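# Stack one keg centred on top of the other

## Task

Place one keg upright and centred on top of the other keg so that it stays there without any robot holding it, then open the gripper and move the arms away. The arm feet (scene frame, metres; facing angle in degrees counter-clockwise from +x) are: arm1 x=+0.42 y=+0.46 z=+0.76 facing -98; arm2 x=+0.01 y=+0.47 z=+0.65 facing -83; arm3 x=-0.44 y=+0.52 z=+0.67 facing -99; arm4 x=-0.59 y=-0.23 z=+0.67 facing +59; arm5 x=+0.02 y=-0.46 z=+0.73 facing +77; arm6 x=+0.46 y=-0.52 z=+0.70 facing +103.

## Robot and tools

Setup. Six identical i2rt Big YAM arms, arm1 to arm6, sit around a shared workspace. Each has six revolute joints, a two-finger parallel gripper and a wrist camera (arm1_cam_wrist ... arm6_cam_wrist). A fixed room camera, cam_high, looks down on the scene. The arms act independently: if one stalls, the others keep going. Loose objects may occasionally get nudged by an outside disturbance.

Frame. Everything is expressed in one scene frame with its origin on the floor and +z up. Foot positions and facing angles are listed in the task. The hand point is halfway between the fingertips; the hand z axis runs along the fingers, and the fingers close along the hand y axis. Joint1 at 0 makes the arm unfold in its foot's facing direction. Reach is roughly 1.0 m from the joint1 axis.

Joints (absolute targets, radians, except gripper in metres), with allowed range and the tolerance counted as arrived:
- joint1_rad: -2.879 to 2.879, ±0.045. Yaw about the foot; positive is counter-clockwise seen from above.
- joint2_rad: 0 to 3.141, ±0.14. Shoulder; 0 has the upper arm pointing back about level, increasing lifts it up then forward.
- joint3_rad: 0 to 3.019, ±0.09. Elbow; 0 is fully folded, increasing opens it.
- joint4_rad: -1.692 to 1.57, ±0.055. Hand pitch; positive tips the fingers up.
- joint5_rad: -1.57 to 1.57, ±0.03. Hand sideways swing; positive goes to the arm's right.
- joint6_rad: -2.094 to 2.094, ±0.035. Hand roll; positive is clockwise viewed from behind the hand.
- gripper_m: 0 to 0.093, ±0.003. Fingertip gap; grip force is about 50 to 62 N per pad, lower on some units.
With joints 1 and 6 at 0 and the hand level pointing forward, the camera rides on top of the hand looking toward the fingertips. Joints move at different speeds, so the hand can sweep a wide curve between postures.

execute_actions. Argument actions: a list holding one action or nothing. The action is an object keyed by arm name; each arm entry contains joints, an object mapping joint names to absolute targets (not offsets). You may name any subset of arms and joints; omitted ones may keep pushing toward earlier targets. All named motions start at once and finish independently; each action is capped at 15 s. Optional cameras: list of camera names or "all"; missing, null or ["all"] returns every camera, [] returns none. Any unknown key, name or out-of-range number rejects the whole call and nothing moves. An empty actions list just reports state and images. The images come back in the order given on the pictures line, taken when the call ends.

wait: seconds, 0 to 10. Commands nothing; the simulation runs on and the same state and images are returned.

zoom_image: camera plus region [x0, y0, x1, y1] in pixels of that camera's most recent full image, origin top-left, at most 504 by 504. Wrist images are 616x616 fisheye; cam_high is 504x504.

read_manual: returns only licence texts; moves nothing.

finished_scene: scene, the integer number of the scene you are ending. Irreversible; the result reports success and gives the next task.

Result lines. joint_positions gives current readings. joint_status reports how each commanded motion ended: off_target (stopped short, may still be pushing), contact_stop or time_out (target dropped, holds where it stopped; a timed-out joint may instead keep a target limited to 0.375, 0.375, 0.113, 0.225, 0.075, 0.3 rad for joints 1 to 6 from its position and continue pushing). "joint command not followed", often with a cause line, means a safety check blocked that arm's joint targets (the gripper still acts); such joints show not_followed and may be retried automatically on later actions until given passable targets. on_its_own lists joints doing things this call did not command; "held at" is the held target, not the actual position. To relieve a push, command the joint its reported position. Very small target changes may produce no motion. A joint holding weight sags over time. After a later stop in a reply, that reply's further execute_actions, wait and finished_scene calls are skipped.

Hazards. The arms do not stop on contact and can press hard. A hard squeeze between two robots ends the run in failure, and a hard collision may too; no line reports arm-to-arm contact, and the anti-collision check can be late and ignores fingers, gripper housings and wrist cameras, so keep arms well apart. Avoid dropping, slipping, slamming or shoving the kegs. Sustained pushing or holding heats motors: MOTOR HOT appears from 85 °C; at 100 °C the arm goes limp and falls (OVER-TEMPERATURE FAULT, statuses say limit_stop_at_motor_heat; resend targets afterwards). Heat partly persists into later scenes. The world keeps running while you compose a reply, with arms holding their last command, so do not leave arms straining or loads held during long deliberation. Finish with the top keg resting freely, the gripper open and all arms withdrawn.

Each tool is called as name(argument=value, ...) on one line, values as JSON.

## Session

execute_actions(actions=[])

Scene clock: 0.00 s.
Motor temperatures (°C, as the motors report them): arm1=[28 28 33 25 28 25] | arm2=[29 30 35 26 26 28] | arm3=[27 30 31 26 25 28] | arm4=[29 33 34 27 30 26] | arm5=[28 33 33 28 27 27] | arm6=[25 27 32 27 29 27]
arm1.joint_positions: joint1_rad=+0.359 joint2_rad=+0.581 joint3_rad=+1.384 joint4_rad=-1.331 joint5_rad=+0.089 joint6_rad=-0.416 gripper_m=+0.094
arm1.joint_status: not commanded
arm1.hand: x=+0.4533 y=+0.2428 z=+1.3099 quat_wxyz=(-0.286, -0.409, -0.763, +0.410) (m; scene frame)
arm2.joint_positions: joint1_rad=-0.251 joint2_rad=+0.631 joint3_rad=+1.454 joint4_rad=-1.469 joint5_rad=-0.154 joint6_rad=+0.295 gripper_m=+0.095
arm2.joint_status: not commanded
arm2.hand: x=+0.0080 y=+0.2617 z=+1.1941 quat_wxyz=(-0.387, -0.730, -0.511, +0.237) (m; scene frame)
arm3.joint_positions: joint1_rad=+0.158 joint2_rad=+0.590 joint3_rad=+1.464 joint4_rad=-1.242 joint5_rad=+0.185 joint6_rad=+0.494 gripper_m=+0.095
arm3.joint_status: not commanded
arm3.hand: x=-0.4725 y=+0.3033 z=+1.2759 quat_wxyz=(-0.444, -0.732, -0.375, +0.356) (m; scene frame)
arm4.joint_positions: joint1_rad=-0.405 joint2_rad=+0.532 joint3_rad=+1.330 joint4_rad=-1.417 joint5_rad=-0.040 joint6_rad=-0.491 gripper_m=+0.094
arm4.joint_status: not commanded
arm4.hand: x=-0.4342 y=-0.1165 z=+1.1792 quat_wxyz=(-0.460, +0.473, -0.750, -0.050) (m; scene frame)
arm5.joint_positions: joint1_rad=+0.310 joint2_rad=+0.600 joint3_rad=+1.455 joint4_rad=-1.187 joint5_rad=+0.258 joint6_rad=+0.099 gripper_m=+0.094
arm5.joint_status: not commanded
arm5.hand: x=+0.0397 y=-0.2333 z=+1.3361 quat_wxyz=(-0.450, +0.516, -0.624, -0.376) (m; scene frame)
arm6.joint_positions: joint1_rad=-0.095 joint2_rad=+0.540 joint3_rad=+1.341 joint4_rad=-1.527 joint5_rad=-0.212 joint6_rad=+0.487 gripper_m=+0.095
arm6.joint_status: not commanded
arm6.hand: x=+0.4040 y=-0.3400 z=+1.1953 quat_wxyz=(-0.097, +0.551, -0.725, -0.402) (m; scene frame)
pictures: arm1_cam_wrist, arm2_cam_wrist, arm3_cam_wrist, arm4_cam_wrist, arm5_cam_wrist, arm6_cam_wrist, cam_high
Images, in order (width x height): arm1_cam_wrist 616x616, arm2_cam_wrist 616x616, arm3_cam_wrist 616x616, arm4_cam_wrist 616x616, arm5_cam_wrist 616x616, arm6_cam_wrist 616x616, cam_high 504x504.

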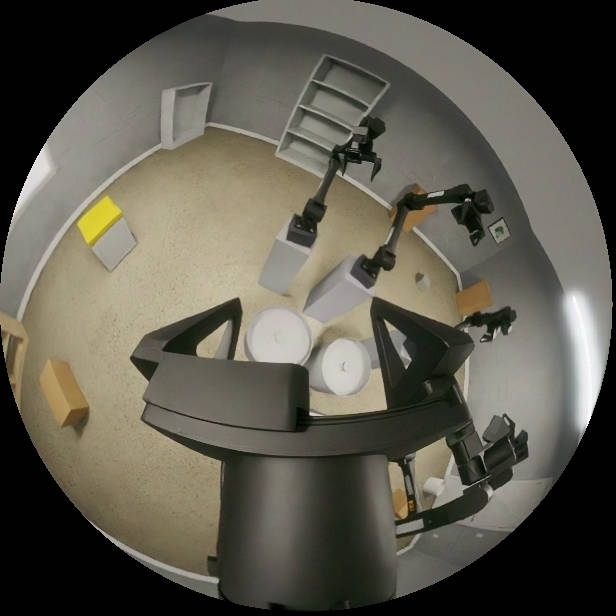

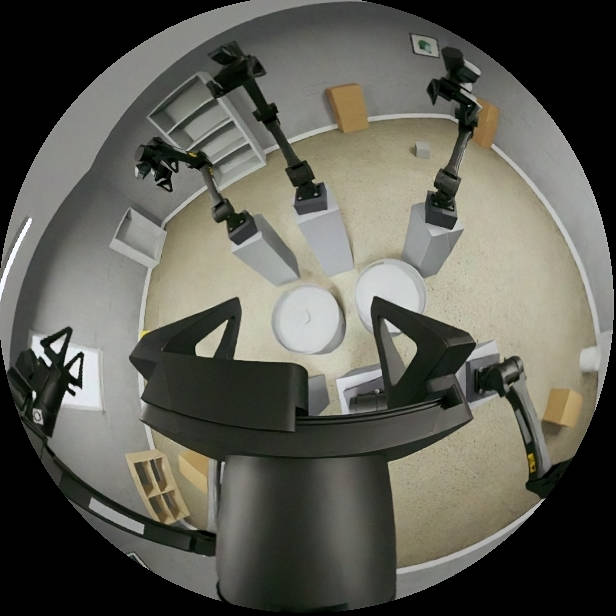

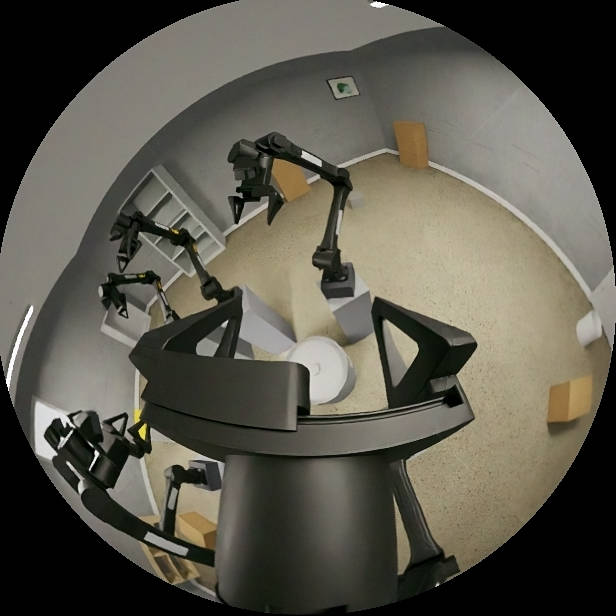

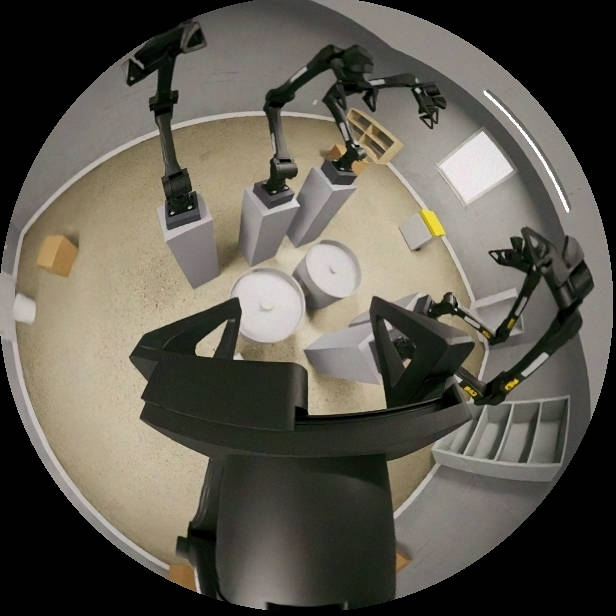

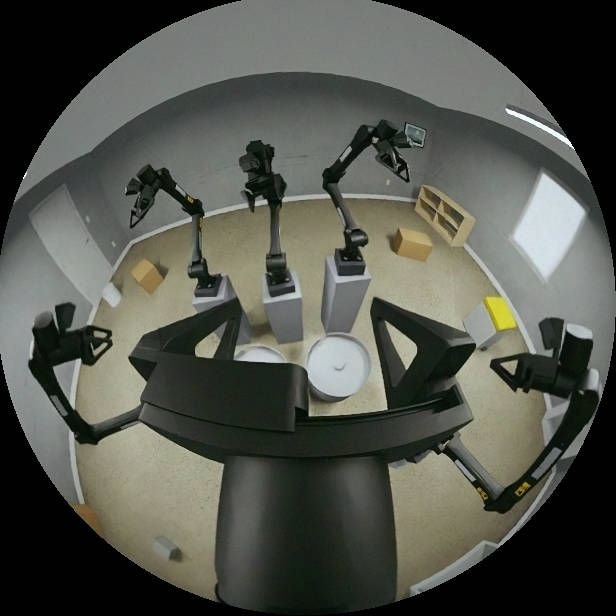

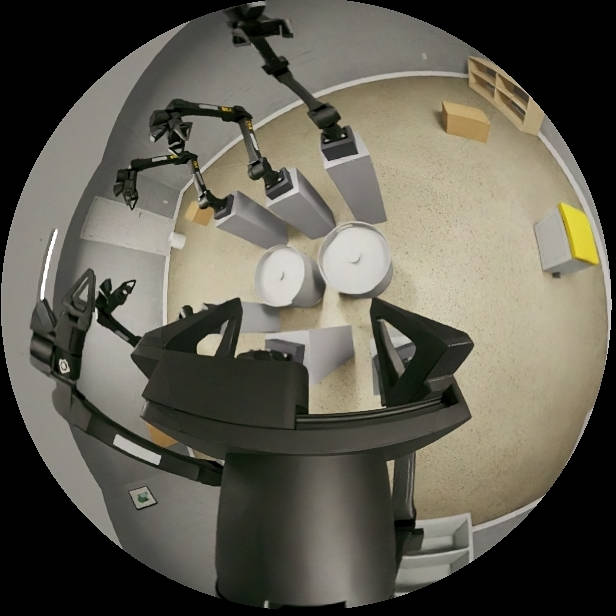

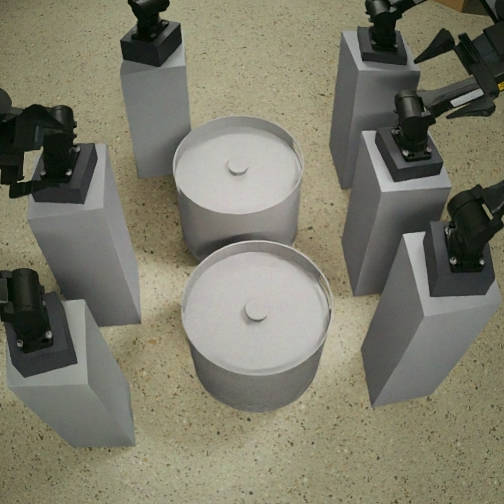

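zoom_image(camera="cam_high", region=[150, 90, 350, 420])

Region (150, 90, 350, 420) of cam_high's 504x504 image, scaled by 1.527, with more detail than that image has; it fills the left 305 columns of this view, and the rest is white.

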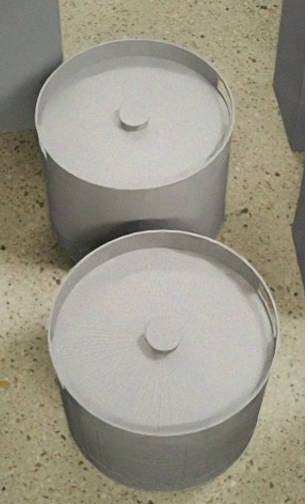

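execute_actions(actions=[{"arm1":{"joints":{"joint1_rad":0.8}},"arm6":{"joints":{"joint1_rad":-0.8}},"arm2":{"joints":{"joint1_rad":-0.489,"joint2_rad":1.443,"joint3_rad":0.617,"joint4_rad":-0.745,"joint5_rad":0,"joint6_rad":-1.335,"gripper_m":0.075}},"arm3":{"joints":{"joint1_rad":0.288,"joint2_rad":1.704,"joint3_rad":0.878,"joint4_rad":-0.745,"joint5_rad":0,"joint6_rad":0.66,"gripper_m":0.075}},"arm4":{"joints":{"joint1_rad":-0.541,"joint2_rad":1.376,"joint3_rad":0.484,"joint4_rad":-0.679,"joint5_rad":0,"joint6_rad":1.335,"gripper_m":0.075}},"arm5":{"joints":{"joint1_rad":0.382,"joint2_rad":1.822,"joint3_rad":0.826,"joint4_rad":-0.575,"joint5_rad":0,"joint6_rad":0.685,"gripper_m":0.075}}}], cameras=[])

execute_actions(actions=[{"arm2":{"joints":{"joint2_rad":2.274,"joint3_rad":0.655,"joint4_rad":0.045}},"arm3":{"joints":{"joint2_rad":2.35,"joint3_rad":0.946,"joint4_rad":-0.16}},"arm4":{"joints":{"joint2_rad":2.353,"joint3_rad":0.565,"joint4_rad":0.205}},"arm5":{"joints":{"joint2_rad":2.506,"joint3_rad":0.995,"joint4_rad":-0.06}}}], cameras=["arm2_cam_wrist","arm3_cam_wrist","arm4_cam_wrist","arm5_cam_wrist"])

Scene clock: 34.20 s.
Motor temperatures (°C, as the motors report them): arm1=[28 28 38 26 28 25] | arm2=[29 29 39 27 26 28] | arm3=[27 30 34 27 25 28] | arm4=[29 33 38 27 30 26] | arm5=[28 32 36 28 27 27] | arm6=[25 27 35 27 29 27]
arm1.joint_positions: joint1_rad=+0.794 joint2_rad=+0.581 joint3_rad=+1.384 joint4_rad=-1.331 joint5_rad=+0.089 joint6_rad=-0.416 gripper_m=+0.094
arm1.joint_status: all done
arm1.hand: x=+0.5421 y=+0.2768 z=+1.3097 quat_wxyz=(-0.367, -0.235, -0.834, +0.338) (m; scene frame)
arm2.joint_positions: joint1_rad=-0.482 joint2_rad=+1.435 joint3_rad=+0.623 joint4_rad=-0.760 joint5_rad=-0.001 joint6_rad=-1.321 gripper_m=+0.075
arm2.joint_status: all done
arm2.hand: x=-0.0966 y=+0.1890 z=+0.6444 quat_wxyz=(-0.002, -0.301, -0.954, +0.003) (m; scene frame)
arm3.joint_positions: joint1_rad=+0.285 joint2_rad=+1.693 joint3_rad=+0.855 joint4_rad=-0.761 joint5_rad=+0.002 joint6_rad=+0.652 gripper_m=+0.075
arm3.joint_status: all done
arm3.hand: x=-0.3937 y=+0.1389 z=+0.6409 quat_wxyz=(+0.014, -0.867, -0.498, -0.004) (m; scene frame)
arm4.joint_positions: joint1_rad=-0.536 joint2_rad=+1.372 joint3_rad=+0.483 joint4_rad=-0.690 joint5_rad=-0.004 joint6_rad=+1.319 gripper_m=+0.075
arm4.joint_status: all done
arm4.hand: x=-0.3670 y=-0.1118 z=+0.6400 quat_wxyz=(+0.005, -0.404, -0.915, -0.003) (m; scene frame)
arm5.joint_positions: joint1_rad=+0.378 joint2_rad=+1.807 joint3_rad=+0.813 joint4_rad=-0.585 joint5_rad=+0.004 joint6_rad=+0.673 gripper_m=+0.075
arm5.joint_status: all done
arm5.hand: x=-0.0390 y=-0.0815 z=+0.6424 quat_wxyz=(-0.004, +0.504, -0.864, +0.005) (m; scene frame)
arm6.joint_positions: joint1_rad=-0.794 joint2_rad=+0.540 joint3_rad=+1.341 joint4_rad=-1.527 joint5_rad=-0.212 joint6_rad=+0.487 gripper_m=+0.095
arm6.joint_status: all done
arm6.hand: x=+0.5289 y=-0.3434 z=+1.1949 quat_wxyz=(-0.231, +0.272, -0.870, -0.341) (m; scene frame)
pictures: none
No camera images: the call's "cameras" was empty. Leave "cameras" out to get every camera's image.

Scene clock: 35.80 s.
Motor temperatures (°C, as the motors report them): arm1=[28 28 38 26 28 25] | arm2=[29 30 39 27 26 28] | arm3=[27 30 34 27 25 28] | arm4=[29 33 38 27 30 26] | arm5=[28 33 36 28 27 27] | arm6=[25 27 35 27 29 27]
arm1.joint_positions: joint1_rad=+0.794 joint2_rad=+0.581 joint3_rad=+1.384 joint4_rad=-1.331 joint5_rad=+0.089 joint6_rad=-0.416 gripper_m=+0.094
arm1.joint_status: not commanded
arm1.hand: x=+0.5421 y=+0.2768 z=+1.3097 quat_wxyz=(-0.367, -0.235, -0.834, +0.338) (m; scene frame)
arm2.joint_positions: joint1_rad=-0.482 joint2_rad=+2.267 joint3_rad=+0.648 joint4_rad=+0.031 joint5_rad=-0.001 joint6_rad=-1.322 gripper_m=+0.075
arm2.joint_status: all done
arm2.hand: x=-0.0943 y=+0.1933 z=+0.4025 quat_wxyz=(-0.002, -0.301, -0.954, -0.005) (m; scene frame)
arm3.joint_positions: joint1_rad=+0.285 joint2_rad=+2.357 joint3_rad=+0.942 joint4_rad=-0.177 joint5_rad=+0.002 joint6_rad=+0.652 gripper_m=+0.075
arm3.joint_status: all done
arm3.hand: x=-0.3929 y=+0.1311 z=+0.3992 quat_wxyz=(+0.010, -0.867, -0.498, -0.003) (m; scene frame)
arm4.joint_positions: joint1_rad=-0.536 joint2_rad=+2.353 joint3_rad=+0.562 joint4_rad=+0.194 joint5_rad=-0.004 joint6_rad=+1.320 gripper_m=+0.075
arm4.joint_status: all done
arm4.hand: x=-0.3710 y=-0.1115 z=+0.4000 quat_wxyz=(+0.011, -0.405, -0.914, +0.004) (m; scene frame)
arm5.joint_positions: joint1_rad=+0.378 joint2_rad=+2.506 joint3_rad=+0.990 joint4_rad=-0.069 joint5_rad=+0.004 joint6_rad=+0.674 gripper_m=+0.075
arm5.joint_status: all done
arm5.hand: x=-0.0376 y=-0.0796 z=+0.3991 quat_wxyz=(-0.003, +0.504, -0.864, +0.008) (m; scene frame)
arm6.joint_positions: joint1_rad=-0.794 joint2_rad=+0.540 joint3_rad=+1.341 joint4_rad=-1.527 joint5_rad=-0.212 joint6_rad=+0.487 gripper_m=+0.095
arm6.joint_status: not commanded
arm6.hand: x=+0.5289 y=-0.3434 z=+1.1949 quat_wxyz=(-0.231, +0.272, -0.870, -0.341) (m; scene frame)
pictures: arm2_cam_wrist, arm3_cam_wrist, arm4_cam_wrist, arm5_cam_wrist
Images, in order (width x height): arm2_cam_wrist 616x616, arm3_cam_wrist 616x616, arm4_cam_wrist 616x616, arm5_cam_wrist 616x616.

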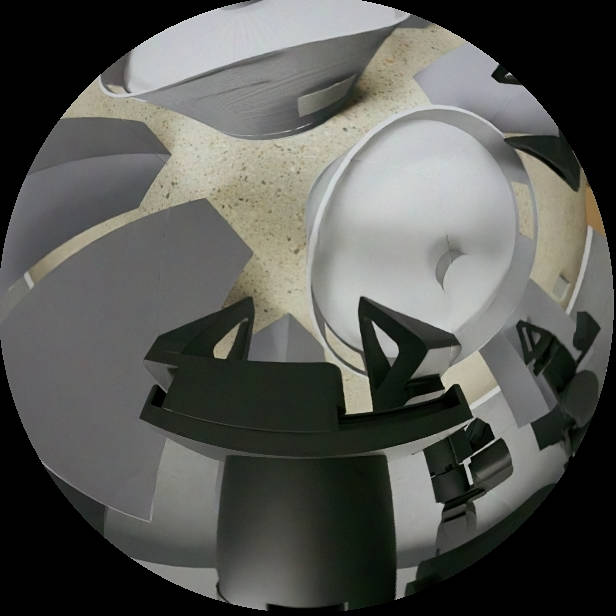

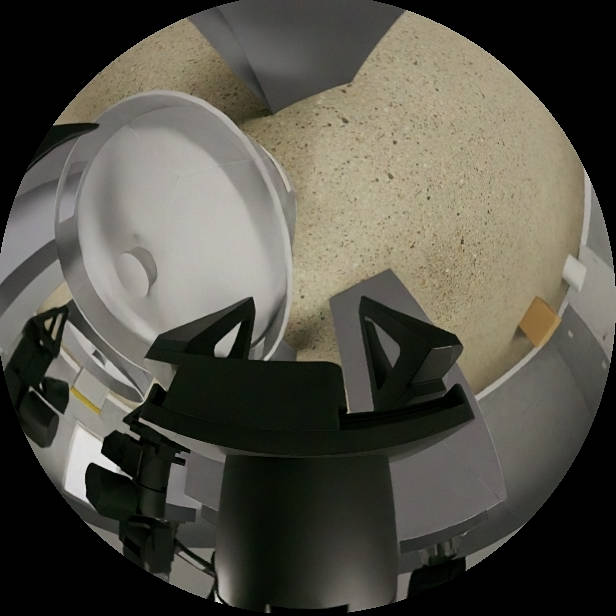

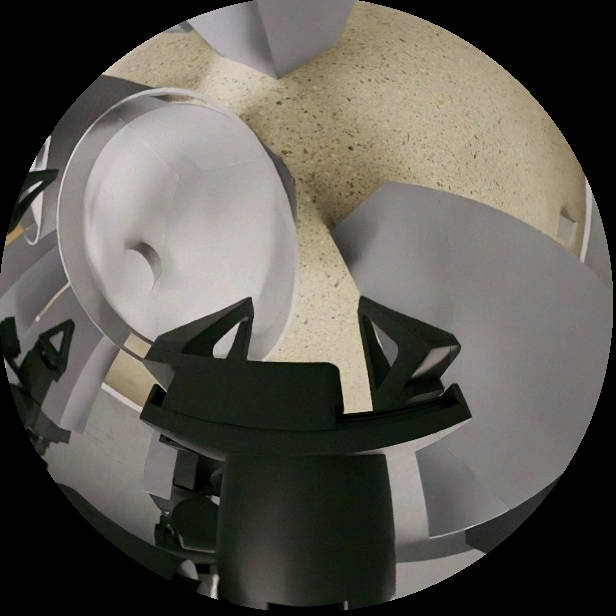

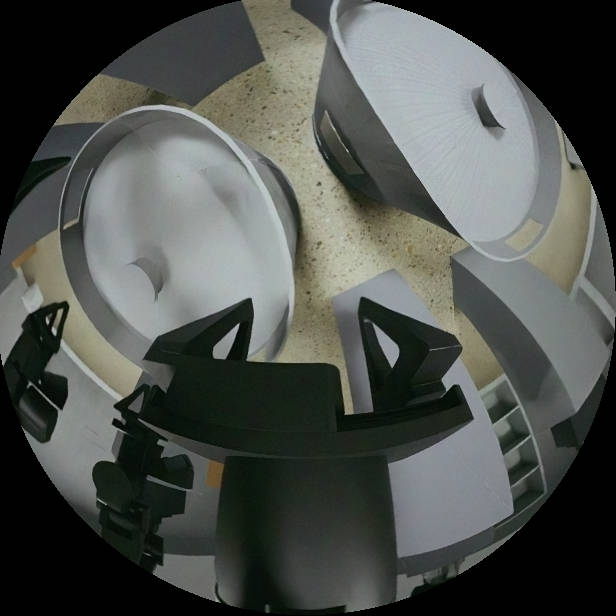

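execute_actions(actions=[{"arm2":{"joints":{"joint2_rad":2.41,"joint3_rad":0.718,"joint4_rad":0.125}},"arm3":{"joints":{"joint1_rad":0.305,"joint2_rad":2.465,"joint3_rad":1.0,"joint4_rad":-0.10}},"arm4":{"joints":{"joint2_rad":2.495,"joint3_rad":0.638,"joint4_rad":0.29}},"arm5":{"joints":{"joint1_rad":0.398,"joint2_rad":2.62,"joint3_rad":1.068,"joint4_rad":-0.018}}}], cameras=[])

execute_actions(actions=[{"arm2":{"joints":{"joint2_rad":2.539,"joint3_rad":0.786,"joint4_rad":0.196}},"arm3":{"joints":{"joint2_rad":2.574,"joint3_rad":1.064,"joint4_rad":-0.047}},"arm4":{"joints":{"joint2_rad":2.628,"joint3_rad":0.717,"joint4_rad":0.348}},"arm5":{"joints":{"joint2_rad":2.725,"joint3_rad":1.146,"joint4_rad":0.019}}}], cameras=["arm2_cam_wrist","arm3_cam_wrist","arm4_cam_wrist","arm5_cam_wrist"])

Scene clock: 43.37 s.
Motor temperatures (°C, as the motors report them): arm1=[28 29 39 26 28 25] | arm2=[29 30 37 27 26 28] | arm3=[27 30 33 27 25 28] | arm4=[29 33 36 27 30 26] | arm5=[28 33 35 28 27 27] | arm6=[25 27 35 27 29 27]
arm1.joint_positions: joint1_rad=+0.794 joint2_rad=+0.581 joint3_rad=+1.384 joint4_rad=-1.331 joint5_rad=+0.089 joint6_rad=-0.416 gripper_m=+0.094
arm1.joint_status: not commanded
arm1.hand: x=+0.5421 y=+0.2768 z=+1.3097 quat_wxyz=(-0.367, -0.235, -0.834, +0.338) (m; scene frame)
arm2.joint_positions: joint1_rad=-0.482 joint2_rad=+2.406 joint3_rad=+0.720 joint4_rad=+0.114 joint5_rad=-0.001 joint6_rad=-1.322 gripper_m=+0.075
arm2.joint_status: all done
arm2.hand: x=-0.0978 y=+0.1837 z=+0.3614 quat_wxyz=(-0.002, -0.301, -0.954, +0.003) (m; scene frame)
arm3.joint_positions: joint1_rad=+0.301 joint2_rad=+2.455 joint3_rad=+0.999 joint4_rad=-0.111 joint5_rad=+0.002 joint6_rad=+0.652 gripper_m=+0.075
arm3.joint_status: all done
arm3.hand: x=-0.3853 y=+0.1216 z=+0.3651 quat_wxyz=(-0.001, -0.863, -0.504, +0.002) (m; scene frame)
arm4.joint_positions: joint1_rad=-0.536 joint2_rad=+2.500 joint3_rad=+0.645 joint4_rad=+0.282 joint5_rad=-0.004 joint6_rad=+1.320 gripper_m=+0.075
arm4.joint_status: all done
arm4.hand: x=-0.3609 y=-0.1057 z=+0.3575 quat_wxyz=(+0.003, -0.405, -0.914, -0.006) (m; scene frame)
arm5.joint_positions: joint1_rad=+0.393 joint2_rad=+2.598 joint3_rad=+1.068 joint4_rad=-0.022 joint5_rad=+0.004 joint6_rad=+0.674 gripper_m=+0.075
arm5.joint_status: all done
arm5.hand: x=-0.0460 y=-0.0638 z=+0.3665 quat_wxyz=(-0.009, +0.510, -0.860, -0.007) (m; scene frame)
arm6.joint_positions: joint1_rad=-0.794 joint2_rad=+0.540 joint3_rad=+1.341 joint4_rad=-1.527 joint5_rad=-0.212 joint6_rad=+0.487 gripper_m=+0.095
arm6.joint_status: not commanded
arm6.hand: x=+0.5289 y=-0.3434 z=+1.1949 quat_wxyz=(-0.231, +0.272, -0.870, -0.341) (m; scene frame)
pictures: none
No camera images: the call's "cameras" was empty. Leave "cameras" out to get every camera's image.

Scene clock: 44.27 s.
Motor temperatures (°C, as the motors report them): arm1=[28 29 39 26 28 25] | arm2=[29 30 37 27 26 28] | arm3=[27 30 33 27 25 28] | arm4=[29 33 36 27 30 26] | arm5=[28 33 35 28 27 27] | arm6=[25 27 35 27 29 27]
arm1.joint_positions: joint1_rad=+0.794 joint2_rad=+0.581 joint3_rad=+1.384 joint4_rad=-1.331 joint5_rad=+0.089 joint6_rad=-0.416 gripper_m=+0.094
arm1.joint_status: not commanded
arm1.hand: x=+0.5421 y=+0.2768 z=+1.3097 quat_wxyz=(-0.367, -0.235, -0.834, +0.338) (m; scene frame)
arm2.joint_positions: joint1_rad=-0.482 joint2_rad=+2.535 joint3_rad=+0.788 joint4_rad=+0.185 joint5_rad=-0.001 joint6_rad=-1.322 gripper_m=+0.075
arm2.joint_status: all done
arm2.hand: x=-0.0988 y=+0.1807 z=+0.3212 quat_wxyz=(-0.002, -0.301, -0.954, +0.008) (m; scene frame)
arm3.joint_positions: joint1_rad=+0.301 joint2_rad=+2.564 joint3_rad=+1.062 joint4_rad=-0.058 joint5_rad=+0.002 joint6_rad=+0.652 gripper_m=+0.075
arm3.joint_status: all done
arm3.hand: x=-0.3849 y=+0.1187 z=+0.3258 quat_wxyz=(-0.004, -0.863, -0.504, +0.003) (m; scene frame)
arm4.joint_positions: joint1_rad=-0.536 joint2_rad=+2.632 joint3_rad=+0.723 joint4_rad=+0.341 joint5_rad=-0.004 joint6_rad=+1.320 gripper_m=+0.075
arm4.joint_status: all done
arm4.hand: x=-0.3601 y=-0.1049 z=+0.3169 quat_wxyz=(+0.002, -0.405, -0.914, -0.008) (m; scene frame)
arm5.joint_positions: joint1_rad=+0.393 joint2_rad=+2.704 joint3_rad=+1.145 joint4_rad=+0.013 joint5_rad=+0.004 joint6_rad=+0.674 gripper_m=+0.075
arm5.joint_status: all done
arm5.hand: x=-0.0462 y=-0.0606 z=+0.3273 quat_wxyz=(-0.010, +0.510, -0.860, -0.010) (m; scene frame)
arm6.joint_positions: joint1_rad=-0.794 joint2_rad=+0.540 joint3_rad=+1.341 joint4_rad=-1.527 joint5_rad=-0.212 joint6_rad=+0.487 gripper_m=+0.095
arm6.joint_status: not commanded
arm6.hand: x=+0.5289 y=-0.3434 z=+1.1949 quat_wxyz=(-0.231, +0.272, -0.870, -0.341) (m; scene frame)
pictures: arm2_cam_wrist, arm3_cam_wrist, arm4_cam_wrist, arm5_cam_wrist
Images, in order (width x height): arm2_cam_wrist 616x616, arm3_cam_wrist 616x616, arm4_cam_wrist 616x616, arm5_cam_wrist 616x616.

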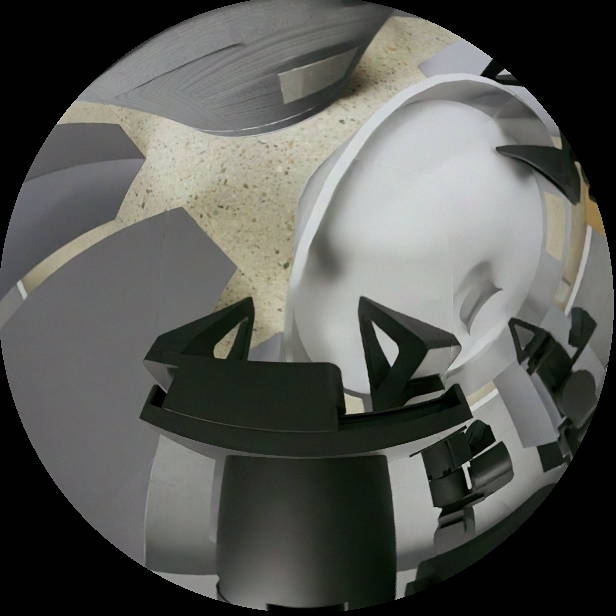

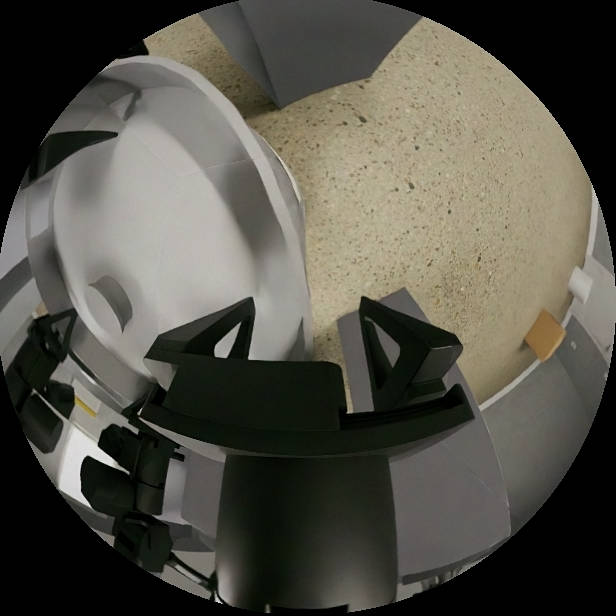

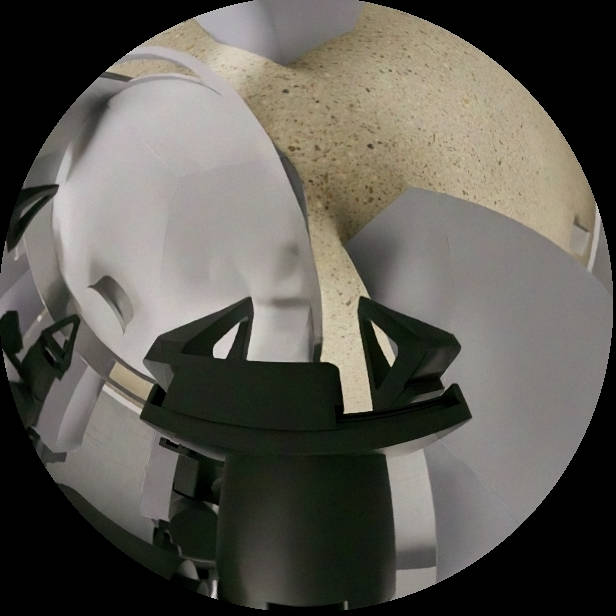

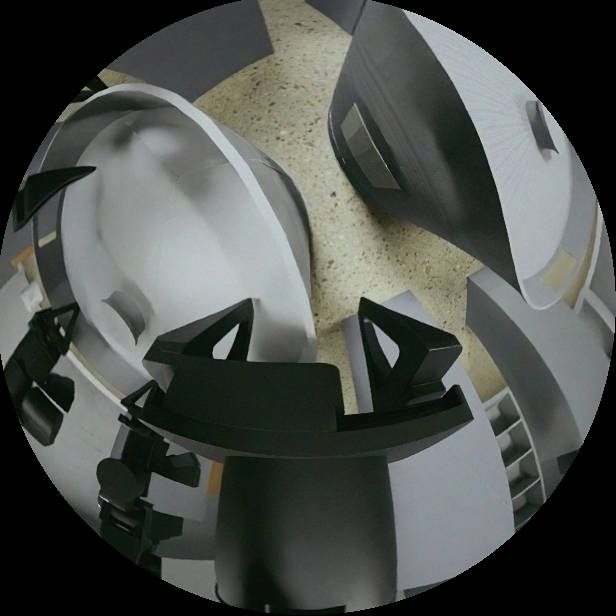

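execute_actions(actions=[{"arm2":{"joints":{"joint3_rad":0.768,"gripper_m":0.035}},"arm3":{"joints":{"joint2_rad":2.6,"gripper_m":0.035}},"arm4":{"joints":{"joint3_rad":0.708,"gripper_m":0.035}},"arm5":{"joints":{"joint2_rad":2.75,"gripper_m":0.035}}}], cameras=[])

execute_actions(actions=[{"arm2":{"joints":{"gripper_m":0}},"arm3":{"joints":{"gripper_m":0}},"arm4":{"joints":{"gripper_m":0}},"arm5":{"joints":{"gripper_m":0}}}], cameras=["cam_high"])

Scene clock: 49.00 s.
Motor temperatures (°C, as the motors report them): arm1=[28 29 39 26 28 25] | arm2=[29 30 37 27 26 28] | arm3=[27 30 32 27 25 28] | arm4=[29 33 35 27 30 26] | arm5=[28 33 34 28 27 27] | arm6=[25 27 35 27 29 27]
arm1.joint_positions: joint1_rad=+0.794 joint2_rad=+0.581 joint3_rad=+1.384 joint4_rad=-1.331 joint5_rad=+0.089 joint6_rad=-0.416 gripper_m=+0.094
arm1.joint_status: not commanded
arm1.hand: x=+0.5421 y=+0.2768 z=+1.3097 quat_wxyz=(-0.367, -0.235, -0.834, +0.338) (m; scene frame)
arm2.joint_positions: joint1_rad=-0.482 joint2_rad=+2.535 joint3_rad=+0.781 joint4_rad=+0.185 joint5_rad=-0.001 joint6_rad=-1.322 gripper_m=+0.035
arm2.joint_status: all done
arm2.hand: x=-0.0973 y=+0.1847 z=+0.3216 quat_wxyz=(-0.002, -0.301, -0.954, +0.005) (m; scene frame)
arm3.joint_positions: joint1_rad=+0.301 joint2_rad=+2.579 joint3_rad=+1.062 joint4_rad=-0.058 joint5_rad=+0.002 joint6_rad=+0.652 gripper_m=+0.035
arm3.joint_status: all done
arm3.hand: x=-0.3859 y=+0.1256 z=+0.3203 quat_wxyz=(+0.002, -0.863, -0.504, +0.001) (m; scene frame)
arm4.joint_positions: joint1_rad=-0.536 joint2_rad=+2.632 joint3_rad=+0.723 joint4_rad=+0.341 joint5_rad=-0.004 joint6_rad=+1.320 gripper_m=+0.035
arm4.joint_status: all done
arm4.hand: x=-0.3601 y=-0.1049 z=+0.3169 quat_wxyz=(+0.002, -0.405, -0.914, -0.008) (m; scene frame)
arm5.joint_positions: joint1_rad=+0.393 joint2_rad=+2.721 joint3_rad=+1.145 joint4_rad=+0.013 joint5_rad=+0.004 joint6_rad=+0.674 gripper_m=+0.035
arm5.joint_status: all done
arm5.hand: x=-0.0446 y=-0.0696 z=+0.3208 quat_wxyz=(-0.007, +0.510, -0.860, -0.002) (m; scene frame)
arm6.joint_positions: joint1_rad=-0.794 joint2_rad=+0.540 joint3_rad=+1.341 joint4_rad=-1.527 joint5_rad=-0.212 joint6_rad=+0.487 gripper_m=+0.095
arm6.joint_status: not commanded
arm6.hand: x=+0.5289 y=-0.3434 z=+1.1949 quat_wxyz=(-0.231, +0.272, -0.870, -0.341) (m; scene frame)
pictures: none
No camera images: the call's "cameras" was empty. Leave "cameras" out to get every camera's image.

Scene clock: 49.70 s.
Motor temperatures (°C, as the motors report them): arm1=[28 29 39 26 28 25] | arm2=[29 30 37 26 26 28] | arm3=[27 30 32 27 25 28] | arm4=[29 33 35 27 30 26] | arm5=[28 33 34 28 27 27] | arm6=[25 27 35 27 29 27]
arm1.joint_positions: joint1_rad=+0.794 joint2_rad=+0.581 joint3_rad=+1.384 joint4_rad=-1.331 joint5_rad=+0.089 joint6_rad=-0.416 gripper_m=+0.094
arm1.joint_status: not commanded
arm1.hand: x=+0.5421 y=+0.2768 z=+1.3097 quat_wxyz=(-0.367, -0.235, -0.834, +0.338) (m; scene frame)
arm2.joint_positions: joint1_rad=-0.483 joint2_rad=+2.536 joint3_rad=+0.772 joint4_rad=+0.187 joint5_rad=-0.003 joint6_rad=-1.298 gripper_m=+0.002
arm2.joint_status: all done
arm2.hand: x=-0.0952 y=+0.1897 z=+0.3219 quat_wxyz=(-0.003, -0.312, -0.950, +0.001) (m; scene frame)
arm3.joint_positions: joint1_rad=+0.304 joint2_rad=+2.579 joint3_rad=+1.067 joint4_rad=-0.053 joint5_rad=-0.009 joint6_rad=+0.699 gripper_m=+0.002
arm3.joint_status: all done
arm3.hand: x=-0.3820 y=+0.1218 z=+0.3204 quat_wxyz=(-0.004, -0.874, -0.486, -0.003) (m; scene frame)
arm4.joint_positions: joint1_rad=-0.538 joint2_rad=+2.634 joint3_rad=+0.717 joint4_rad=+0.343 joint5_rad=-0.002 joint6_rad=+1.353 gripper_m=+0.001
arm4.joint_status: all done
arm4.hand: x=-0.3631 y=-0.1074 z=+0.3173 quat_wxyz=(+0.003, -0.421, -0.907, -0.005) (m; scene frame)
arm5.joint_positions: joint1_rad=+0.397 joint2_rad=+2.721 joint3_rad=+1.147 joint4_rad=+0.015 joint5_rad=+0.002 joint6_rad=+0.653 gripper_m=+0.001
arm5.joint_status: all done
arm5.hand: x=-0.0466 y=-0.0679 z=+0.3208 quat_wxyz=(-0.007, +0.521, -0.854, -0.005) (m; scene frame)
arm6.joint_positions: joint1_rad=-0.794 joint2_rad=+0.540 joint3_rad=+1.341 joint4_rad=-1.527 joint5_rad=-0.212 joint6_rad=+0.487 gripper_m=+0.095
arm6.joint_status: not commanded
arm6.hand: x=+0.5289 y=-0.3434 z=+1.1949 quat_wxyz=(-0.231, +0.272, -0.870, -0.341) (m; scene frame)
pictures: cam_high
Images, in order (width x height): cam_high 504x504.

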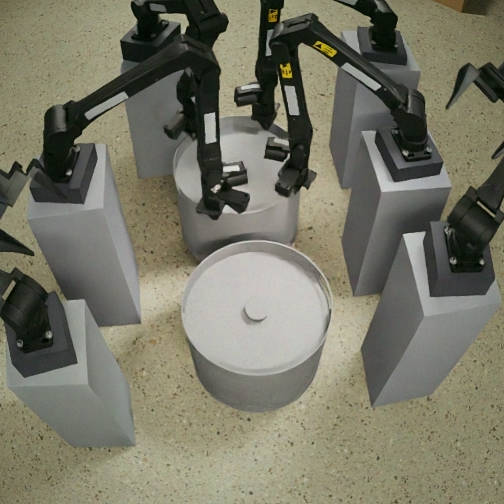

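execute_actions(actions=[{"arm2":{"joints":{"joint2_rad":2.26,"joint3_rad":0.65,"joint4_rad":0.05,"joint6_rad":-1.30}},"arm3":{"joints":{"joint2_rad":2.33,"joint3_rad":0.955,"joint4_rad":-0.155,"joint6_rad":0.70}},"arm4":{"joints":{"joint2_rad":2.36,"joint3_rad":0.575,"joint4_rad":0.22,"joint6_rad":1.353}},"arm5":{"joints":{"joint2_rad":2.48,"joint3_rad":1.0,"joint4_rad":-0.06,"joint6_rad":0.653}}}], cameras=[])

execute_actions(actions=[{"arm2":{"joints":{"joint2_rad":1.92,"joint3_rad":0.575,"joint4_rad":-0.165}},"arm3":{"joints":{"joint2_rad":2.045,"joint3_rad":0.895,"joint4_rad":-0.315}},"arm4":{"joints":{"joint2_rad":2.0,"joint3_rad":0.48,"joint4_rad":0.0}},"arm5":{"joints":{"joint2_rad":2.2,"joint3_rad":0.905,"joint4_rad":-0.185}}}], cameras=[])

execute_actions(actions=[{"arm2":{"joints":{"joint2_rad":1.60,"joint3_rad":0.585,"joint4_rad":-0.455}},"arm3":{"joints":{"joint2_rad":1.795,"joint3_rad":0.89,"joint4_rad":-0.53}},"arm4":{"joints":{"joint2_rad":1.625,"joint3_rad":0.465,"joint4_rad":-0.33}},"arm5":{"joints":{"joint2_rad":1.94,"joint3_rad":0.855,"joint4_rad":-0.375}}}], cameras=["cam_high"])

Scene clock: 58.63 s.
Motor temperatures (°C, as the motors report them): arm1=[28 29 39 26 28 25] | arm2=[29 30 36 26 26 28] | arm3=[27 31 32 26 25 28] | arm4=[29 34 35 27 30 26] | arm5=[28 33 34 28 27 27] | arm6=[25 27 35 27 29 27]
arm1.joint_positions: joint1_rad=+0.794 joint2_rad=+0.581 joint3_rad=+1.384 joint4_rad=-1.331 joint5_rad=+0.089 joint6_rad=-0.416 gripper_m=+0.094
arm1.joint_status: not commanded
arm1.hand: x=+0.5421 y=+0.2768 z=+1.3097 quat_wxyz=(-0.367, -0.235, -0.834, +0.338) (m; scene frame)
arm2.joint_positions: joint1_rad=-0.483 joint2_rad=+2.341 joint3_rad=+0.682 joint4_rad=+0.073 joint5_rad=-0.006 joint6_rad=-1.289 gripper_m=+0.002
arm2.joint_status: all done
arm2.hand: x=-0.0946 y=+0.1904 z=+0.3810 quat_wxyz=(-0.005, -0.317, -0.949, -0.004) (m; scene frame)
arm3.joint_positions: joint1_rad=+0.305 joint2_rad=+2.409 joint3_rad=+0.969 joint4_rad=-0.121 joint5_rad=-0.010 joint6_rad=+0.715 gripper_m=+0.002
arm3.joint_status: all done
arm3.hand: x=-0.3816 y=+0.1236 z=+0.3810 quat_wxyz=(-0.006, -0.878, -0.479, -0.003) (m; scene frame)
arm4.joint_positions: joint1_rad=-0.536 joint2_rad=+2.431 joint3_rad=+0.609 joint4_rad=+0.242 joint5_rad=-0.008 joint6_rad=+1.362 gripper_m=+0.001
arm4.joint_status: all done
arm4.hand: x=-0.3638 y=-0.1066 z=+0.3775 quat_wxyz=(+0.008, -0.424, -0.905, -0.004) (m; scene frame)
arm5.joint_positions: joint1_rad=+0.394 joint2_rad=+2.559 joint3_rad=+1.035 joint4_rad=-0.031 joint5_rad=+0.001 joint6_rad=+0.645 gripper_m=+0.001
arm5.joint_status: all done
arm5.hand: x=-0.0464 y=-0.0675 z=+0.3806 quat_wxyz=(-0.007, +0.523, -0.852, -0.007) (m; scene frame)
arm6.joint_positions: joint1_rad=-0.794 joint2_rad=+0.540 joint3_rad=+1.341 joint4_rad=-1.527 joint5_rad=-0.212 joint6_rad=+0.487 gripper_m=+0.095
arm6.joint_status: not commanded
arm6.hand: x=+0.5289 y=-0.3434 z=+1.1949 quat_wxyz=(-0.231, +0.272, -0.870, -0.341) (m; scene frame)
pictures: none
No camera images: the call's "cameras" was empty. Leave "cameras" out to get every camera's image.

Scene clock: 59.77 s.
Motor temperatures (°C, as the motors report them): arm1=[28 29 39 26 28 25] | arm2=[29 30 36 26 26 28] | arm3=[27 31 32 26 25 28] | arm4=[29 34 35 27 30 26] | arm5=[28 34 34 28 27 27] | arm6=[25 27 35 27 29 27]
arm1.joint_positions: joint1_rad=+0.794 joint2_rad=+0.581 joint3_rad=+1.384 joint4_rad=-1.331 joint5_rad=+0.089 joint6_rad=-0.416 gripper_m=+0.094
arm1.joint_status: not commanded
arm1.hand: x=+0.5421 y=+0.2768 z=+1.3097 quat_wxyz=(-0.367, -0.235, -0.834, +0.338) (m; scene frame)
arm2.joint_positions: joint1_rad=-0.483 joint2_rad=+2.006 joint3_rad=+0.583 joint4_rad=-0.149 joint5_rad=-0.005 joint6_rad=-1.291 gripper_m=+0.002
arm2.joint_status: all done
arm2.hand: x=-0.0954 y=+0.1894 z=+0.4739 quat_wxyz=(-0.004, -0.316, -0.949, +0.002) (m; scene frame)
arm3.joint_positions: joint1_rad=+0.305 joint2_rad=+2.143 joint3_rad=+0.877 joint4_rad=-0.298 joint5_rad=-0.011 joint6_rad=+0.713 gripper_m=+0.002
arm3.joint_status: all done
arm3.hand: x=-0.3814 y=+0.1239 z=+0.4744 quat_wxyz=(-0.005, -0.877, -0.480, -0.004) (m; scene frame)
arm4.joint_positions: joint1_rad=-0.536 joint2_rad=+2.067 joint3_rad=+0.481 joint4_rad=+0.018 joint5_rad=-0.009 joint6_rad=+1.362 gripper_m=+0.001
arm4.joint_status: all done
arm4.hand: x=-0.3632 y=-0.1070 z=+0.4707 quat_wxyz=(+0.004, -0.424, -0.906, -0.009) (m; scene frame)
arm5.joint_positions: joint1_rad=+0.391 joint2_rad=+2.293 joint3_rad=+0.908 joint4_rad=-0.168 joint5_rad=+0.004 joint6_rad=+0.638 gripper_m=+0.001
arm5.joint_status: all done
arm5.hand: x=-0.0451 y=-0.0671 z=+0.4743 quat_wxyz=(-0.009, +0.524, -0.851, -0.007) (m; scene frame)
arm6.joint_positions: joint1_rad=-0.794 joint2_rad=+0.540 joint3_rad=+1.341 joint4_rad=-1.527 joint5_rad=-0.212 joint6_rad=+0.487 gripper_m=+0.095
arm6.joint_status: not commanded
arm6.hand: x=+0.5289 y=-0.3434 z=+1.1949 quat_wxyz=(-0.231, +0.272, -0.870, -0.341) (m; scene frame)
pictures: none
No camera images: the call's "cameras" was empty. Leave "cameras" out to get every camera's image.

Scene clock: 60.87 s.
Motor temperatures (°C, as the motors report them): arm1=[28 29 39 26 28 25] | arm2=[29 31 36 26 26 28] | arm3=[27 31 32 26 25 28] | arm4=[29 34 35 27 30 26] | arm5=[28 34 34 28 27 27] | arm6=[25 27 35 27 29 27]
arm1.joint_positions: joint1_rad=+0.794 joint2_rad=+0.581 joint3_rad=+1.384 joint4_rad=-1.331 joint5_rad=+0.089 joint6_rad=-0.416 gripper_m=+0.094
arm1.joint_status: not commanded
arm1.hand: x=+0.5421 y=+0.2768 z=+1.3097 quat_wxyz=(-0.367, -0.235, -0.834, +0.338) (m; scene frame)
arm2.joint_positions: joint1_rad=-0.483 joint2_rad=+1.690 joint3_rad=+0.570 joint4_rad=-0.445 joint5_rad=-0.008 joint6_rad=-1.293 gripper_m=+0.002
arm2.joint_status: all done
arm2.hand: x=-0.0962 y=+0.1868 z=+0.5611 quat_wxyz=(-0.005, -0.315, -0.949, +0.006) (m; scene frame)
arm3.joint_positions: joint1_rad=+0.305 joint2_rad=+1.902 joint3_rad=+0.851 joint4_rad=-0.514 joint5_rad=-0.014 joint6_rad=+0.710 gripper_m=+0.002
arm3.joint_status: all done
arm3.hand: x=-0.3809 y=+0.1241 z=+0.5616 quat_wxyz=(-0.005, -0.876, -0.481, -0.005) (m; scene frame)
arm4.joint_positions: joint1_rad=-0.536 joint2_rad=+1.687 joint3_rad=+0.440 joint4_rad=-0.312 joint5_rad=-0.007 joint6_rad=+1.360 gripper_m=+0.001
arm4.joint_status: all done
arm4.hand: x=-0.3620 y=-0.1077 z=+0.5581 quat_wxyz=(+0.000, -0.423, -0.906, -0.012) (m; scene frame)
arm5.joint_positions: joint1_rad=+0.388 joint2_rad=+2.039 joint3_rad=+0.841 joint4_rad=-0.355 joint5_rad=+0.007 joint6_rad=+0.634 gripper_m=+0.001
arm5.joint_status: all done
arm5.hand: x=-0.0439 y=-0.0680 z=+0.5618 quat_wxyz=(-0.010, +0.525, -0.851, -0.007) (m; scene frame)
arm6.joint_positions: joint1_rad=-0.794 joint2_rad=+0.540 joint3_rad=+1.341 joint4_rad=-1.527 joint5_rad=-0.212 joint6_rad=+0.487 gripper_m=+0.095
arm6.joint_status: not commanded
arm6.hand: x=+0.5289 y=-0.3434 z=+1.1949 quat_wxyz=(-0.231, +0.272, -0.870, -0.341) (m; scene frame)
pictures: cam_high
Images, in order (width x height): cam_high 504x504.

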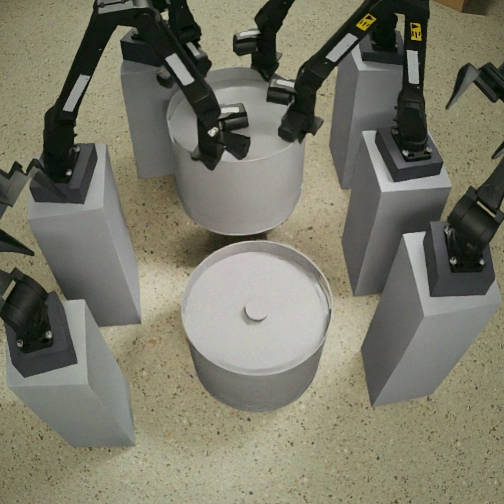

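execute_actions(actions=[{"arm2":{"joints":{"joint2_rad":1.355,"joint3_rad":0.657,"joint4_rad":-0.725}},"arm3":{"joints":{"joint2_rad":1.60,"joint3_rad":0.92,"joint4_rad":-0.725}},"arm4":{"joints":{"joint2_rad":1.315,"joint3_rad":0.525,"joint4_rad":-0.66}},"arm5":{"joints":{"joint2_rad":1.72,"joint3_rad":0.875,"joint4_rad":-0.555}}}], cameras=[])

execute_actions(actions=[{"arm2":{"joints":{"joint2_rad":1.195,"joint3_rad":0.765,"joint4_rad":-0.97}},"arm3":{"joints":{"joint2_rad":1.46,"joint3_rad":1.005,"joint4_rad":-0.925}},"arm4":{"joints":{"joint2_rad":1.12,"joint3_rad":0.63,"joint4_rad":-0.94}},"arm5":{"joints":{"joint2_rad":1.555,"joint3_rad":0.93,"joint4_rad":-0.76}}}], cameras=["cam_high"])

Scene clock: 78.33 s.
Motor temperatures (°C, as the motors report them): arm1=[28 29 39 26 28 25] | arm2=[29 31 37 26 26 28] | arm3=[27 32 33 26 25 28] | arm4=[29 34 35 27 30 26] | arm5=[28 35 34 28 27 27] | arm6=[25 27 35 27 29 27]
arm1.joint_positions: joint1_rad=+0.794 joint2_rad=+0.581 joint3_rad=+1.384 joint4_rad=-1.331 joint5_rad=+0.089 joint6_rad=-0.416 gripper_m=+0.094
arm1.joint_status: not commanded
arm1.hand: x=+0.5421 y=+0.2768 z=+1.3097 quat_wxyz=(-0.367, -0.235, -0.834, +0.338) (m; scene frame)
arm2.joint_positions: joint1_rad=-0.483 joint2_rad=+1.431 joint3_rad=+0.593 joint4_rad=-0.696 joint5_rad=-0.002 joint6_rad=-1.296 gripper_m=+0.003
arm2.joint_status: all done
arm2.hand: x=-0.0968 y=+0.1887 z=+0.6378 quat_wxyz=(-0.001, -0.313, -0.949, +0.022) (m; scene frame)
arm3.joint_positions: joint1_rad=+0.305 joint2_rad=+1.700 joint3_rad=+0.853 joint4_rad=-0.703 joint5_rad=-0.015 joint6_rad=+0.708 gripper_m=+0.002
arm3.joint_status: all done
arm3.hand: x=-0.3812 y=+0.1285 z=+0.6379 quat_wxyz=(-0.012, -0.876, -0.482, -0.003) (m; scene frame)
arm4.joint_positions: joint1_rad=-0.532 joint2_rad=+1.376 joint3_rad=+0.466 joint4_rad=-0.623 joint5_rad=-0.015 joint6_rad=+1.360 gripper_m=+0.001
arm4.joint_status: all done
arm4.hand: x=-0.3626 y=-0.1059 z=+0.6353 quat_wxyz=(-0.004, -0.421, -0.907, -0.025) (m; scene frame)
arm5.joint_positions: joint1_rad=+0.385 joint2_rad=+1.828 joint3_rad=+0.837 joint4_rad=-0.549 joint5_rad=+0.009 joint6_rad=+0.628 gripper_m=+0.001
arm5.joint_status: all done
arm5.hand: x=-0.0434 y=-0.0645 z=+0.6397 quat_wxyz=(-0.013, +0.526, -0.850, -0.012) (m; scene frame)
arm6.joint_positions: joint1_rad=-0.794 joint2_rad=+0.540 joint3_rad=+1.341 joint4_rad=-1.527 joint5_rad=-0.212 joint6_rad=+0.487 gripper_m=+0.095
arm6.joint_status: not commanded
arm6.hand: x=+0.5289 y=-0.3434 z=+1.1949 quat_wxyz=(-0.231, +0.272, -0.870, -0.341) (m; scene frame)
pictures: none
No camera images: the call's "cameras" was empty. Leave "cameras" out to get every camera's image.

Scene clock: 80.40 s.
Motor temperatures (°C, as the motors report them): arm1=[28 29 39 26 28 25] | arm2=[29 31 38 26 26 28] | arm3=[27 32 34 26 25 28] | arm4=[29 34 37 27 30 26] | arm5=[28 35 34 28 27 27] | arm6=[25 27 35 27 29 27]
arm1.joint_positions: joint1_rad=+0.794 joint2_rad=+0.581 joint3_rad=+1.384 joint4_rad=-1.331 joint5_rad=+0.089 joint6_rad=-0.416 gripper_m=+0.094
arm1.joint_status: not commanded
arm1.hand: x=+0.5421 y=+0.2768 z=+1.3097 quat_wxyz=(-0.367, -0.235, -0.834, +0.338) (m; scene frame)
arm2.joint_positions: joint1_rad=-0.483 joint2_rad=+1.283 joint3_rad=+0.683 joint4_rad=-0.926 joint5_rad=-0.006 joint6_rad=-1.296 gripper_m=+0.003
arm2.joint_status: all done
arm2.hand: x=-0.0978 y=+0.1845 z=+0.7040 quat_wxyz=(-0.003, -0.313, -0.949, +0.026) (m; scene frame)
arm3.joint_positions: joint1_rad=+0.304 joint2_rad=+1.563 joint3_rad=+0.909 joint4_rad=-0.892 joint5_rad=-0.013 joint6_rad=+0.709 gripper_m=+0.002
arm3.joint_status: joint3_rad time_out (moved +0.056 of +0.152); the others done
arm3.on_its_own: joint3_rad reads +0.909 and still pushes toward +1.005 since a time_out
arm3.hand: x=-0.3819 y=+0.1281 z=+0.7041 quat_wxyz=(-0.014, -0.876, -0.481, -0.001) (m; scene frame)
arm4.joint_positions: joint1_rad=-0.532 joint2_rad=+1.175 joint3_rad=+0.542 joint4_rad=-0.899 joint5_rad=-0.014 joint6_rad=+1.364 gripper_m=+0.001
arm4.joint_status: all done
arm4.hand: x=-0.3654 y=-0.1082 z=+0.7017 quat_wxyz=(-0.004, -0.423, -0.906, -0.025) (m; scene frame)
arm5.joint_positions: joint1_rad=+0.388 joint2_rad=+1.661 joint3_rad=+0.852 joint4_rad=-0.727 joint5_rad=+0.007 joint6_rad=+0.633 gripper_m=+0.001
arm5.joint_status: all done
arm5.hand: x=-0.0446 y=-0.0694 z=+0.7052 quat_wxyz=(-0.013, +0.525, -0.851, -0.014) (m; scene frame)
arm6.joint_positions: joint1_rad=-0.794 joint2_rad=+0.540 joint3_rad=+1.341 joint4_rad=-1.527 joint5_rad=-0.212 joint6_rad=+0.487 gripper_m=+0.095
arm6.joint_status: not commanded
arm6.hand: x=+0.5289 y=-0.3434 z=+1.1949 quat_wxyz=(-0.231, +0.272, -0.870, -0.341) (m; scene frame)
pictures: cam_high
Images, in order (width x height): cam_high 504x504.

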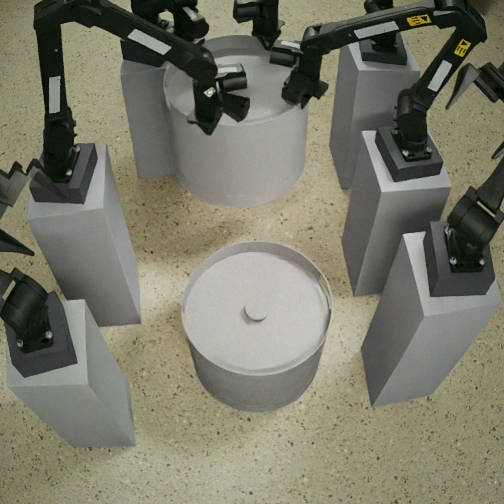

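execute_actions(actions=[{"arm2":{"joints":{"joint1_rad":-0.07,"joint2_rad":1.135,"joint3_rad":0.735,"joint4_rad":-0.98,"joint6_rad":-0.888}},"arm3":{"joints":{"joint1_rad":0.576,"joint2_rad":1.525,"joint3_rad":1.115,"joint4_rad":-0.945,"joint6_rad":0.972}},"arm4":{"joints":{"joint1_rad":-0.705,"joint2_rad":1.385,"joint3_rad":0.925,"joint4_rad":-0.92,"joint6_rad":1.187}},"arm5":{"joints":{"joint1_rad":0.073,"joint2_rad":1.545,"joint3_rad":0.935,"joint4_rad":-0.765,"joint6_rad":0.32}}}], cameras=[])

execute_actions(actions=[{"arm2":{"joints":{"joint1_rad":0.326,"joint2_rad":1.23,"joint3_rad":0.82,"joint4_rad":-0.97,"joint6_rad":-0.491}},"arm3":{"joints":{"joint1_rad":0.799,"joint2_rad":1.66,"joint3_rad":1.32,"joint4_rad":-1.005,"joint6_rad":1.196}},"arm4":{"joints":{"joint1_rad":-0.792,"joint2_rad":1.63,"joint3_rad":1.275,"joint4_rad":-0.995,"joint6_rad":1.10}},"arm5":{"joints":{"joint1_rad":-0.219,"joint2_rad":1.605,"joint3_rad":1.033,"joint4_rad":-0.79,"joint6_rad":0.028}}}], cameras=["cam_high"])

Scene clock: 94.40 s.
Motor temperatures (°C, as the motors report them): arm1=[28 29 40 26 28 25] | arm2=[29 31 43 26 26 28] | arm3=[27 32 39 26 26 28] | arm4=[29 34 43 27 30 26] | arm5=[28 35 38 28 27 27] | arm6=[25 27 36 27 29 27]
arm1.joint_positions: joint1_rad=+0.794 joint2_rad=+0.581 joint3_rad=+1.384 joint4_rad=-1.331 joint5_rad=+0.089 joint6_rad=-0.416 gripper_m=+0.094
arm1.joint_status: not commanded
arm1.hand: x=+0.5421 y=+0.2768 z=+1.3097 quat_wxyz=(-0.367, -0.235, -0.834, +0.338) (m; scene frame)
arm2.joint_positions: joint1_rad=-0.076 joint2_rad=+1.247 joint3_rad=+0.671 joint4_rad=-0.981 joint5_rad=-0.004 joint6_rad=-0.886 gripper_m=+0.002
arm2.joint_status: all done
arm2.hand: x=+0.0232 y=+0.1812 z=+0.7099 quat_wxyz=(-0.006, -0.315, -0.949, +0.009) (m; scene frame)
arm3.joint_positions: joint1_rad=+0.587 joint2_rad=+1.636 joint3_rad=+1.011 joint4_rad=-0.916 joint5_rad=-0.021 joint6_rad=+0.993 gripper_m=+0.002
arm3.joint_status: joint3_rad time_out (moved +0.102 of +0.206); the others done
arm3.on_its_own: joint3_rad reads +1.011 and still pushes toward +1.115 since a time_out
arm3.hand: x=-0.2592 y=+0.1281 z=+0.7072 quat_wxyz=(-0.016, -0.877, -0.481, -0.009) (m; scene frame)
arm4.joint_positions: joint1_rad=-0.696 joint2_rad=+1.480 joint3_rad=+0.833 joint4_rad=-0.894 joint5_rad=-0.011 joint6_rad=+1.197 gripper_m=+0.001
arm4.joint_status: joint3_rad time_out (moved +0.291 of +0.383); the others done
arm4.on_its_own: joint3_rad reads +0.833 and still pushes toward +0.925 since a time_out
arm4.hand: x=-0.2424 y=-0.1116 z=+0.7055 quat_wxyz=(-0.006, -0.422, -0.906, -0.020) (m; scene frame)
arm5.joint_positions: joint1_rad=+0.077 joint2_rad=+1.654 joint3_rad=+0.855 joint4_rad=-0.740 joint5_rad=+0.010 joint6_rad=+0.319 gripper_m=+0.001
arm5.joint_status: all done
arm5.hand: x=+0.0784 y=-0.0694 z=+0.7091 quat_wxyz=(-0.017, +0.527, -0.850, -0.008) (m; scene frame)
arm6.joint_positions: joint1_rad=-0.794 joint2_rad=+0.540 joint3_rad=+1.341 joint4_rad=-1.527 joint5_rad=-0.212 joint6_rad=+0.487 gripper_m=+0.095
arm6.joint_status: not commanded
arm6.hand: x=+0.5289 y=-0.3434 z=+1.1949 quat_wxyz=(-0.231, +0.272, -0.870, -0.341) (m; scene frame)
pictures: none
No camera images: the call's "cameras" was empty. Leave "cameras" out to get every camera's image.

not run: a stop came earlier in this reply.

execute_actions(actions=[{"arm2":{"joints":{"joint1_rad":0.326,"joint2_rad":1.23,"joint3_rad":0.82,"joint4_rad":-0.97,"joint6_rad":-0.491}},"arm3":{"joints":{"joint1_rad":0.799,"joint2_rad":1.66,"joint3_rad":1.32,"joint4_rad":-0.99,"joint6_rad":1.196}},"arm4":{"joints":{"joint1_rad":-0.792,"joint2_rad":1.63,"joint3_rad":1.275,"joint4_rad":-0.98,"joint6_rad":1.10}},"arm5":{"joints":{"joint1_rad":-0.219,"joint2_rad":1.605,"joint3_rad":1.033,"joint4_rad":-0.79,"joint6_rad":0.028}}}], cameras=["cam_high"])

Scene clock: 99.90 s.
Motor temperatures (°C, as the motors report them): arm1=[28 29 40 26 28 25] | arm2=[29 31 45 26 26 28] | arm3=[27 32 41 26 26 28] | arm4=[29 35 44 27 30 26] | arm5=[28 36 39 28 27 27] | arm6=[25 27 36 27 29 27]
arm1.joint_positions: joint1_rad=+0.794 joint2_rad=+0.581 joint3_rad=+1.384 joint4_rad=-1.331 joint5_rad=+0.089 joint6_rad=-0.416 gripper_m=+0.094
arm1.joint_status: not commanded
arm1.hand: x=+0.5421 y=+0.2768 z=+1.3097 quat_wxyz=(-0.367, -0.235, -0.834, +0.338) (m; scene frame)
arm2.joint_positions: joint1_rad=+0.313 joint2_rad=+1.318 joint3_rad=+0.728 joint4_rad=-0.948 joint5_rad=-0.003 joint6_rad=-0.502 gripper_m=+0.003
arm2.joint_status: joint3_rad time_out (moved +0.057 of +0.149); the others done
arm2.on_its_own: joint3_rad reads +0.728 and still pushes toward +0.820 since a time_out
arm2.hand: x=+0.1438 y=+0.1814 z=+0.7085 quat_wxyz=(-0.014, -0.312, -0.950, +0.014) (m; scene frame)
arm3.joint_positions: joint1_rad=+0.811 joint2_rad=+1.783 joint3_rad=+1.209 joint4_rad=-0.966 joint5_rad=-0.025 joint6_rad=+1.210 gripper_m=+0.002
arm3.joint_status: joint3_rad time_out (moved +0.198 of +0.309); the others done
arm3.on_its_own: joint3_rad reads +1.209 and still pushes toward +1.320 since a time_out
arm3.hand: x=-0.1366 y=+0.1269 z=+0.7058 quat_wxyz=(-0.014, -0.875, -0.484, -0.014) (m; scene frame)
arm4.joint_positions: joint1_rad=-0.784 joint2_rad=+1.749 joint3_rad=+1.179 joint4_rad=-0.965 joint5_rad=-0.006 joint6_rad=+1.103 gripper_m=+0.001
arm4.joint_status: joint3_rad time_out (moved +0.345 of +0.442); the others done
arm4.on_its_own: joint3_rad reads +1.179 and still pushes toward +1.275 since a time_out
arm4.hand: x=-0.1179 y=-0.1154 z=+0.7068 quat_wxyz=(-0.010, -0.419, -0.908, -0.019) (m; scene frame)
arm5.joint_positions: joint1_rad=-0.210 joint2_rad=+1.721 joint3_rad=+0.954 joint4_rad=-0.755 joint5_rad=+0.014 joint6_rad=+0.024 gripper_m=+0.001
arm5.joint_status: all done
arm5.hand: x=+0.2028 y=-0.0677 z=+0.7115 quat_wxyz=(-0.028, +0.530, -0.848, -0.007) (m; scene frame)
arm6.joint_positions: joint1_rad=-0.794 joint2_rad=+0.540 joint3_rad=+1.341 joint4_rad=-1.527 joint5_rad=-0.212 joint6_rad=+0.487 gripper_m=+0.095
arm6.joint_status: not commanded
arm6.hand: x=+0.5289 y=-0.3434 z=+1.1949 quat_wxyz=(-0.231, +0.272, -0.870, -0.341) (m; scene frame)
pictures: cam_high
Images, in order (width x height): cam_high 504x504.

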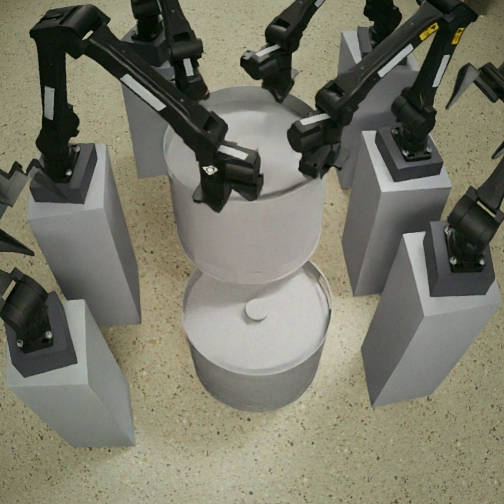

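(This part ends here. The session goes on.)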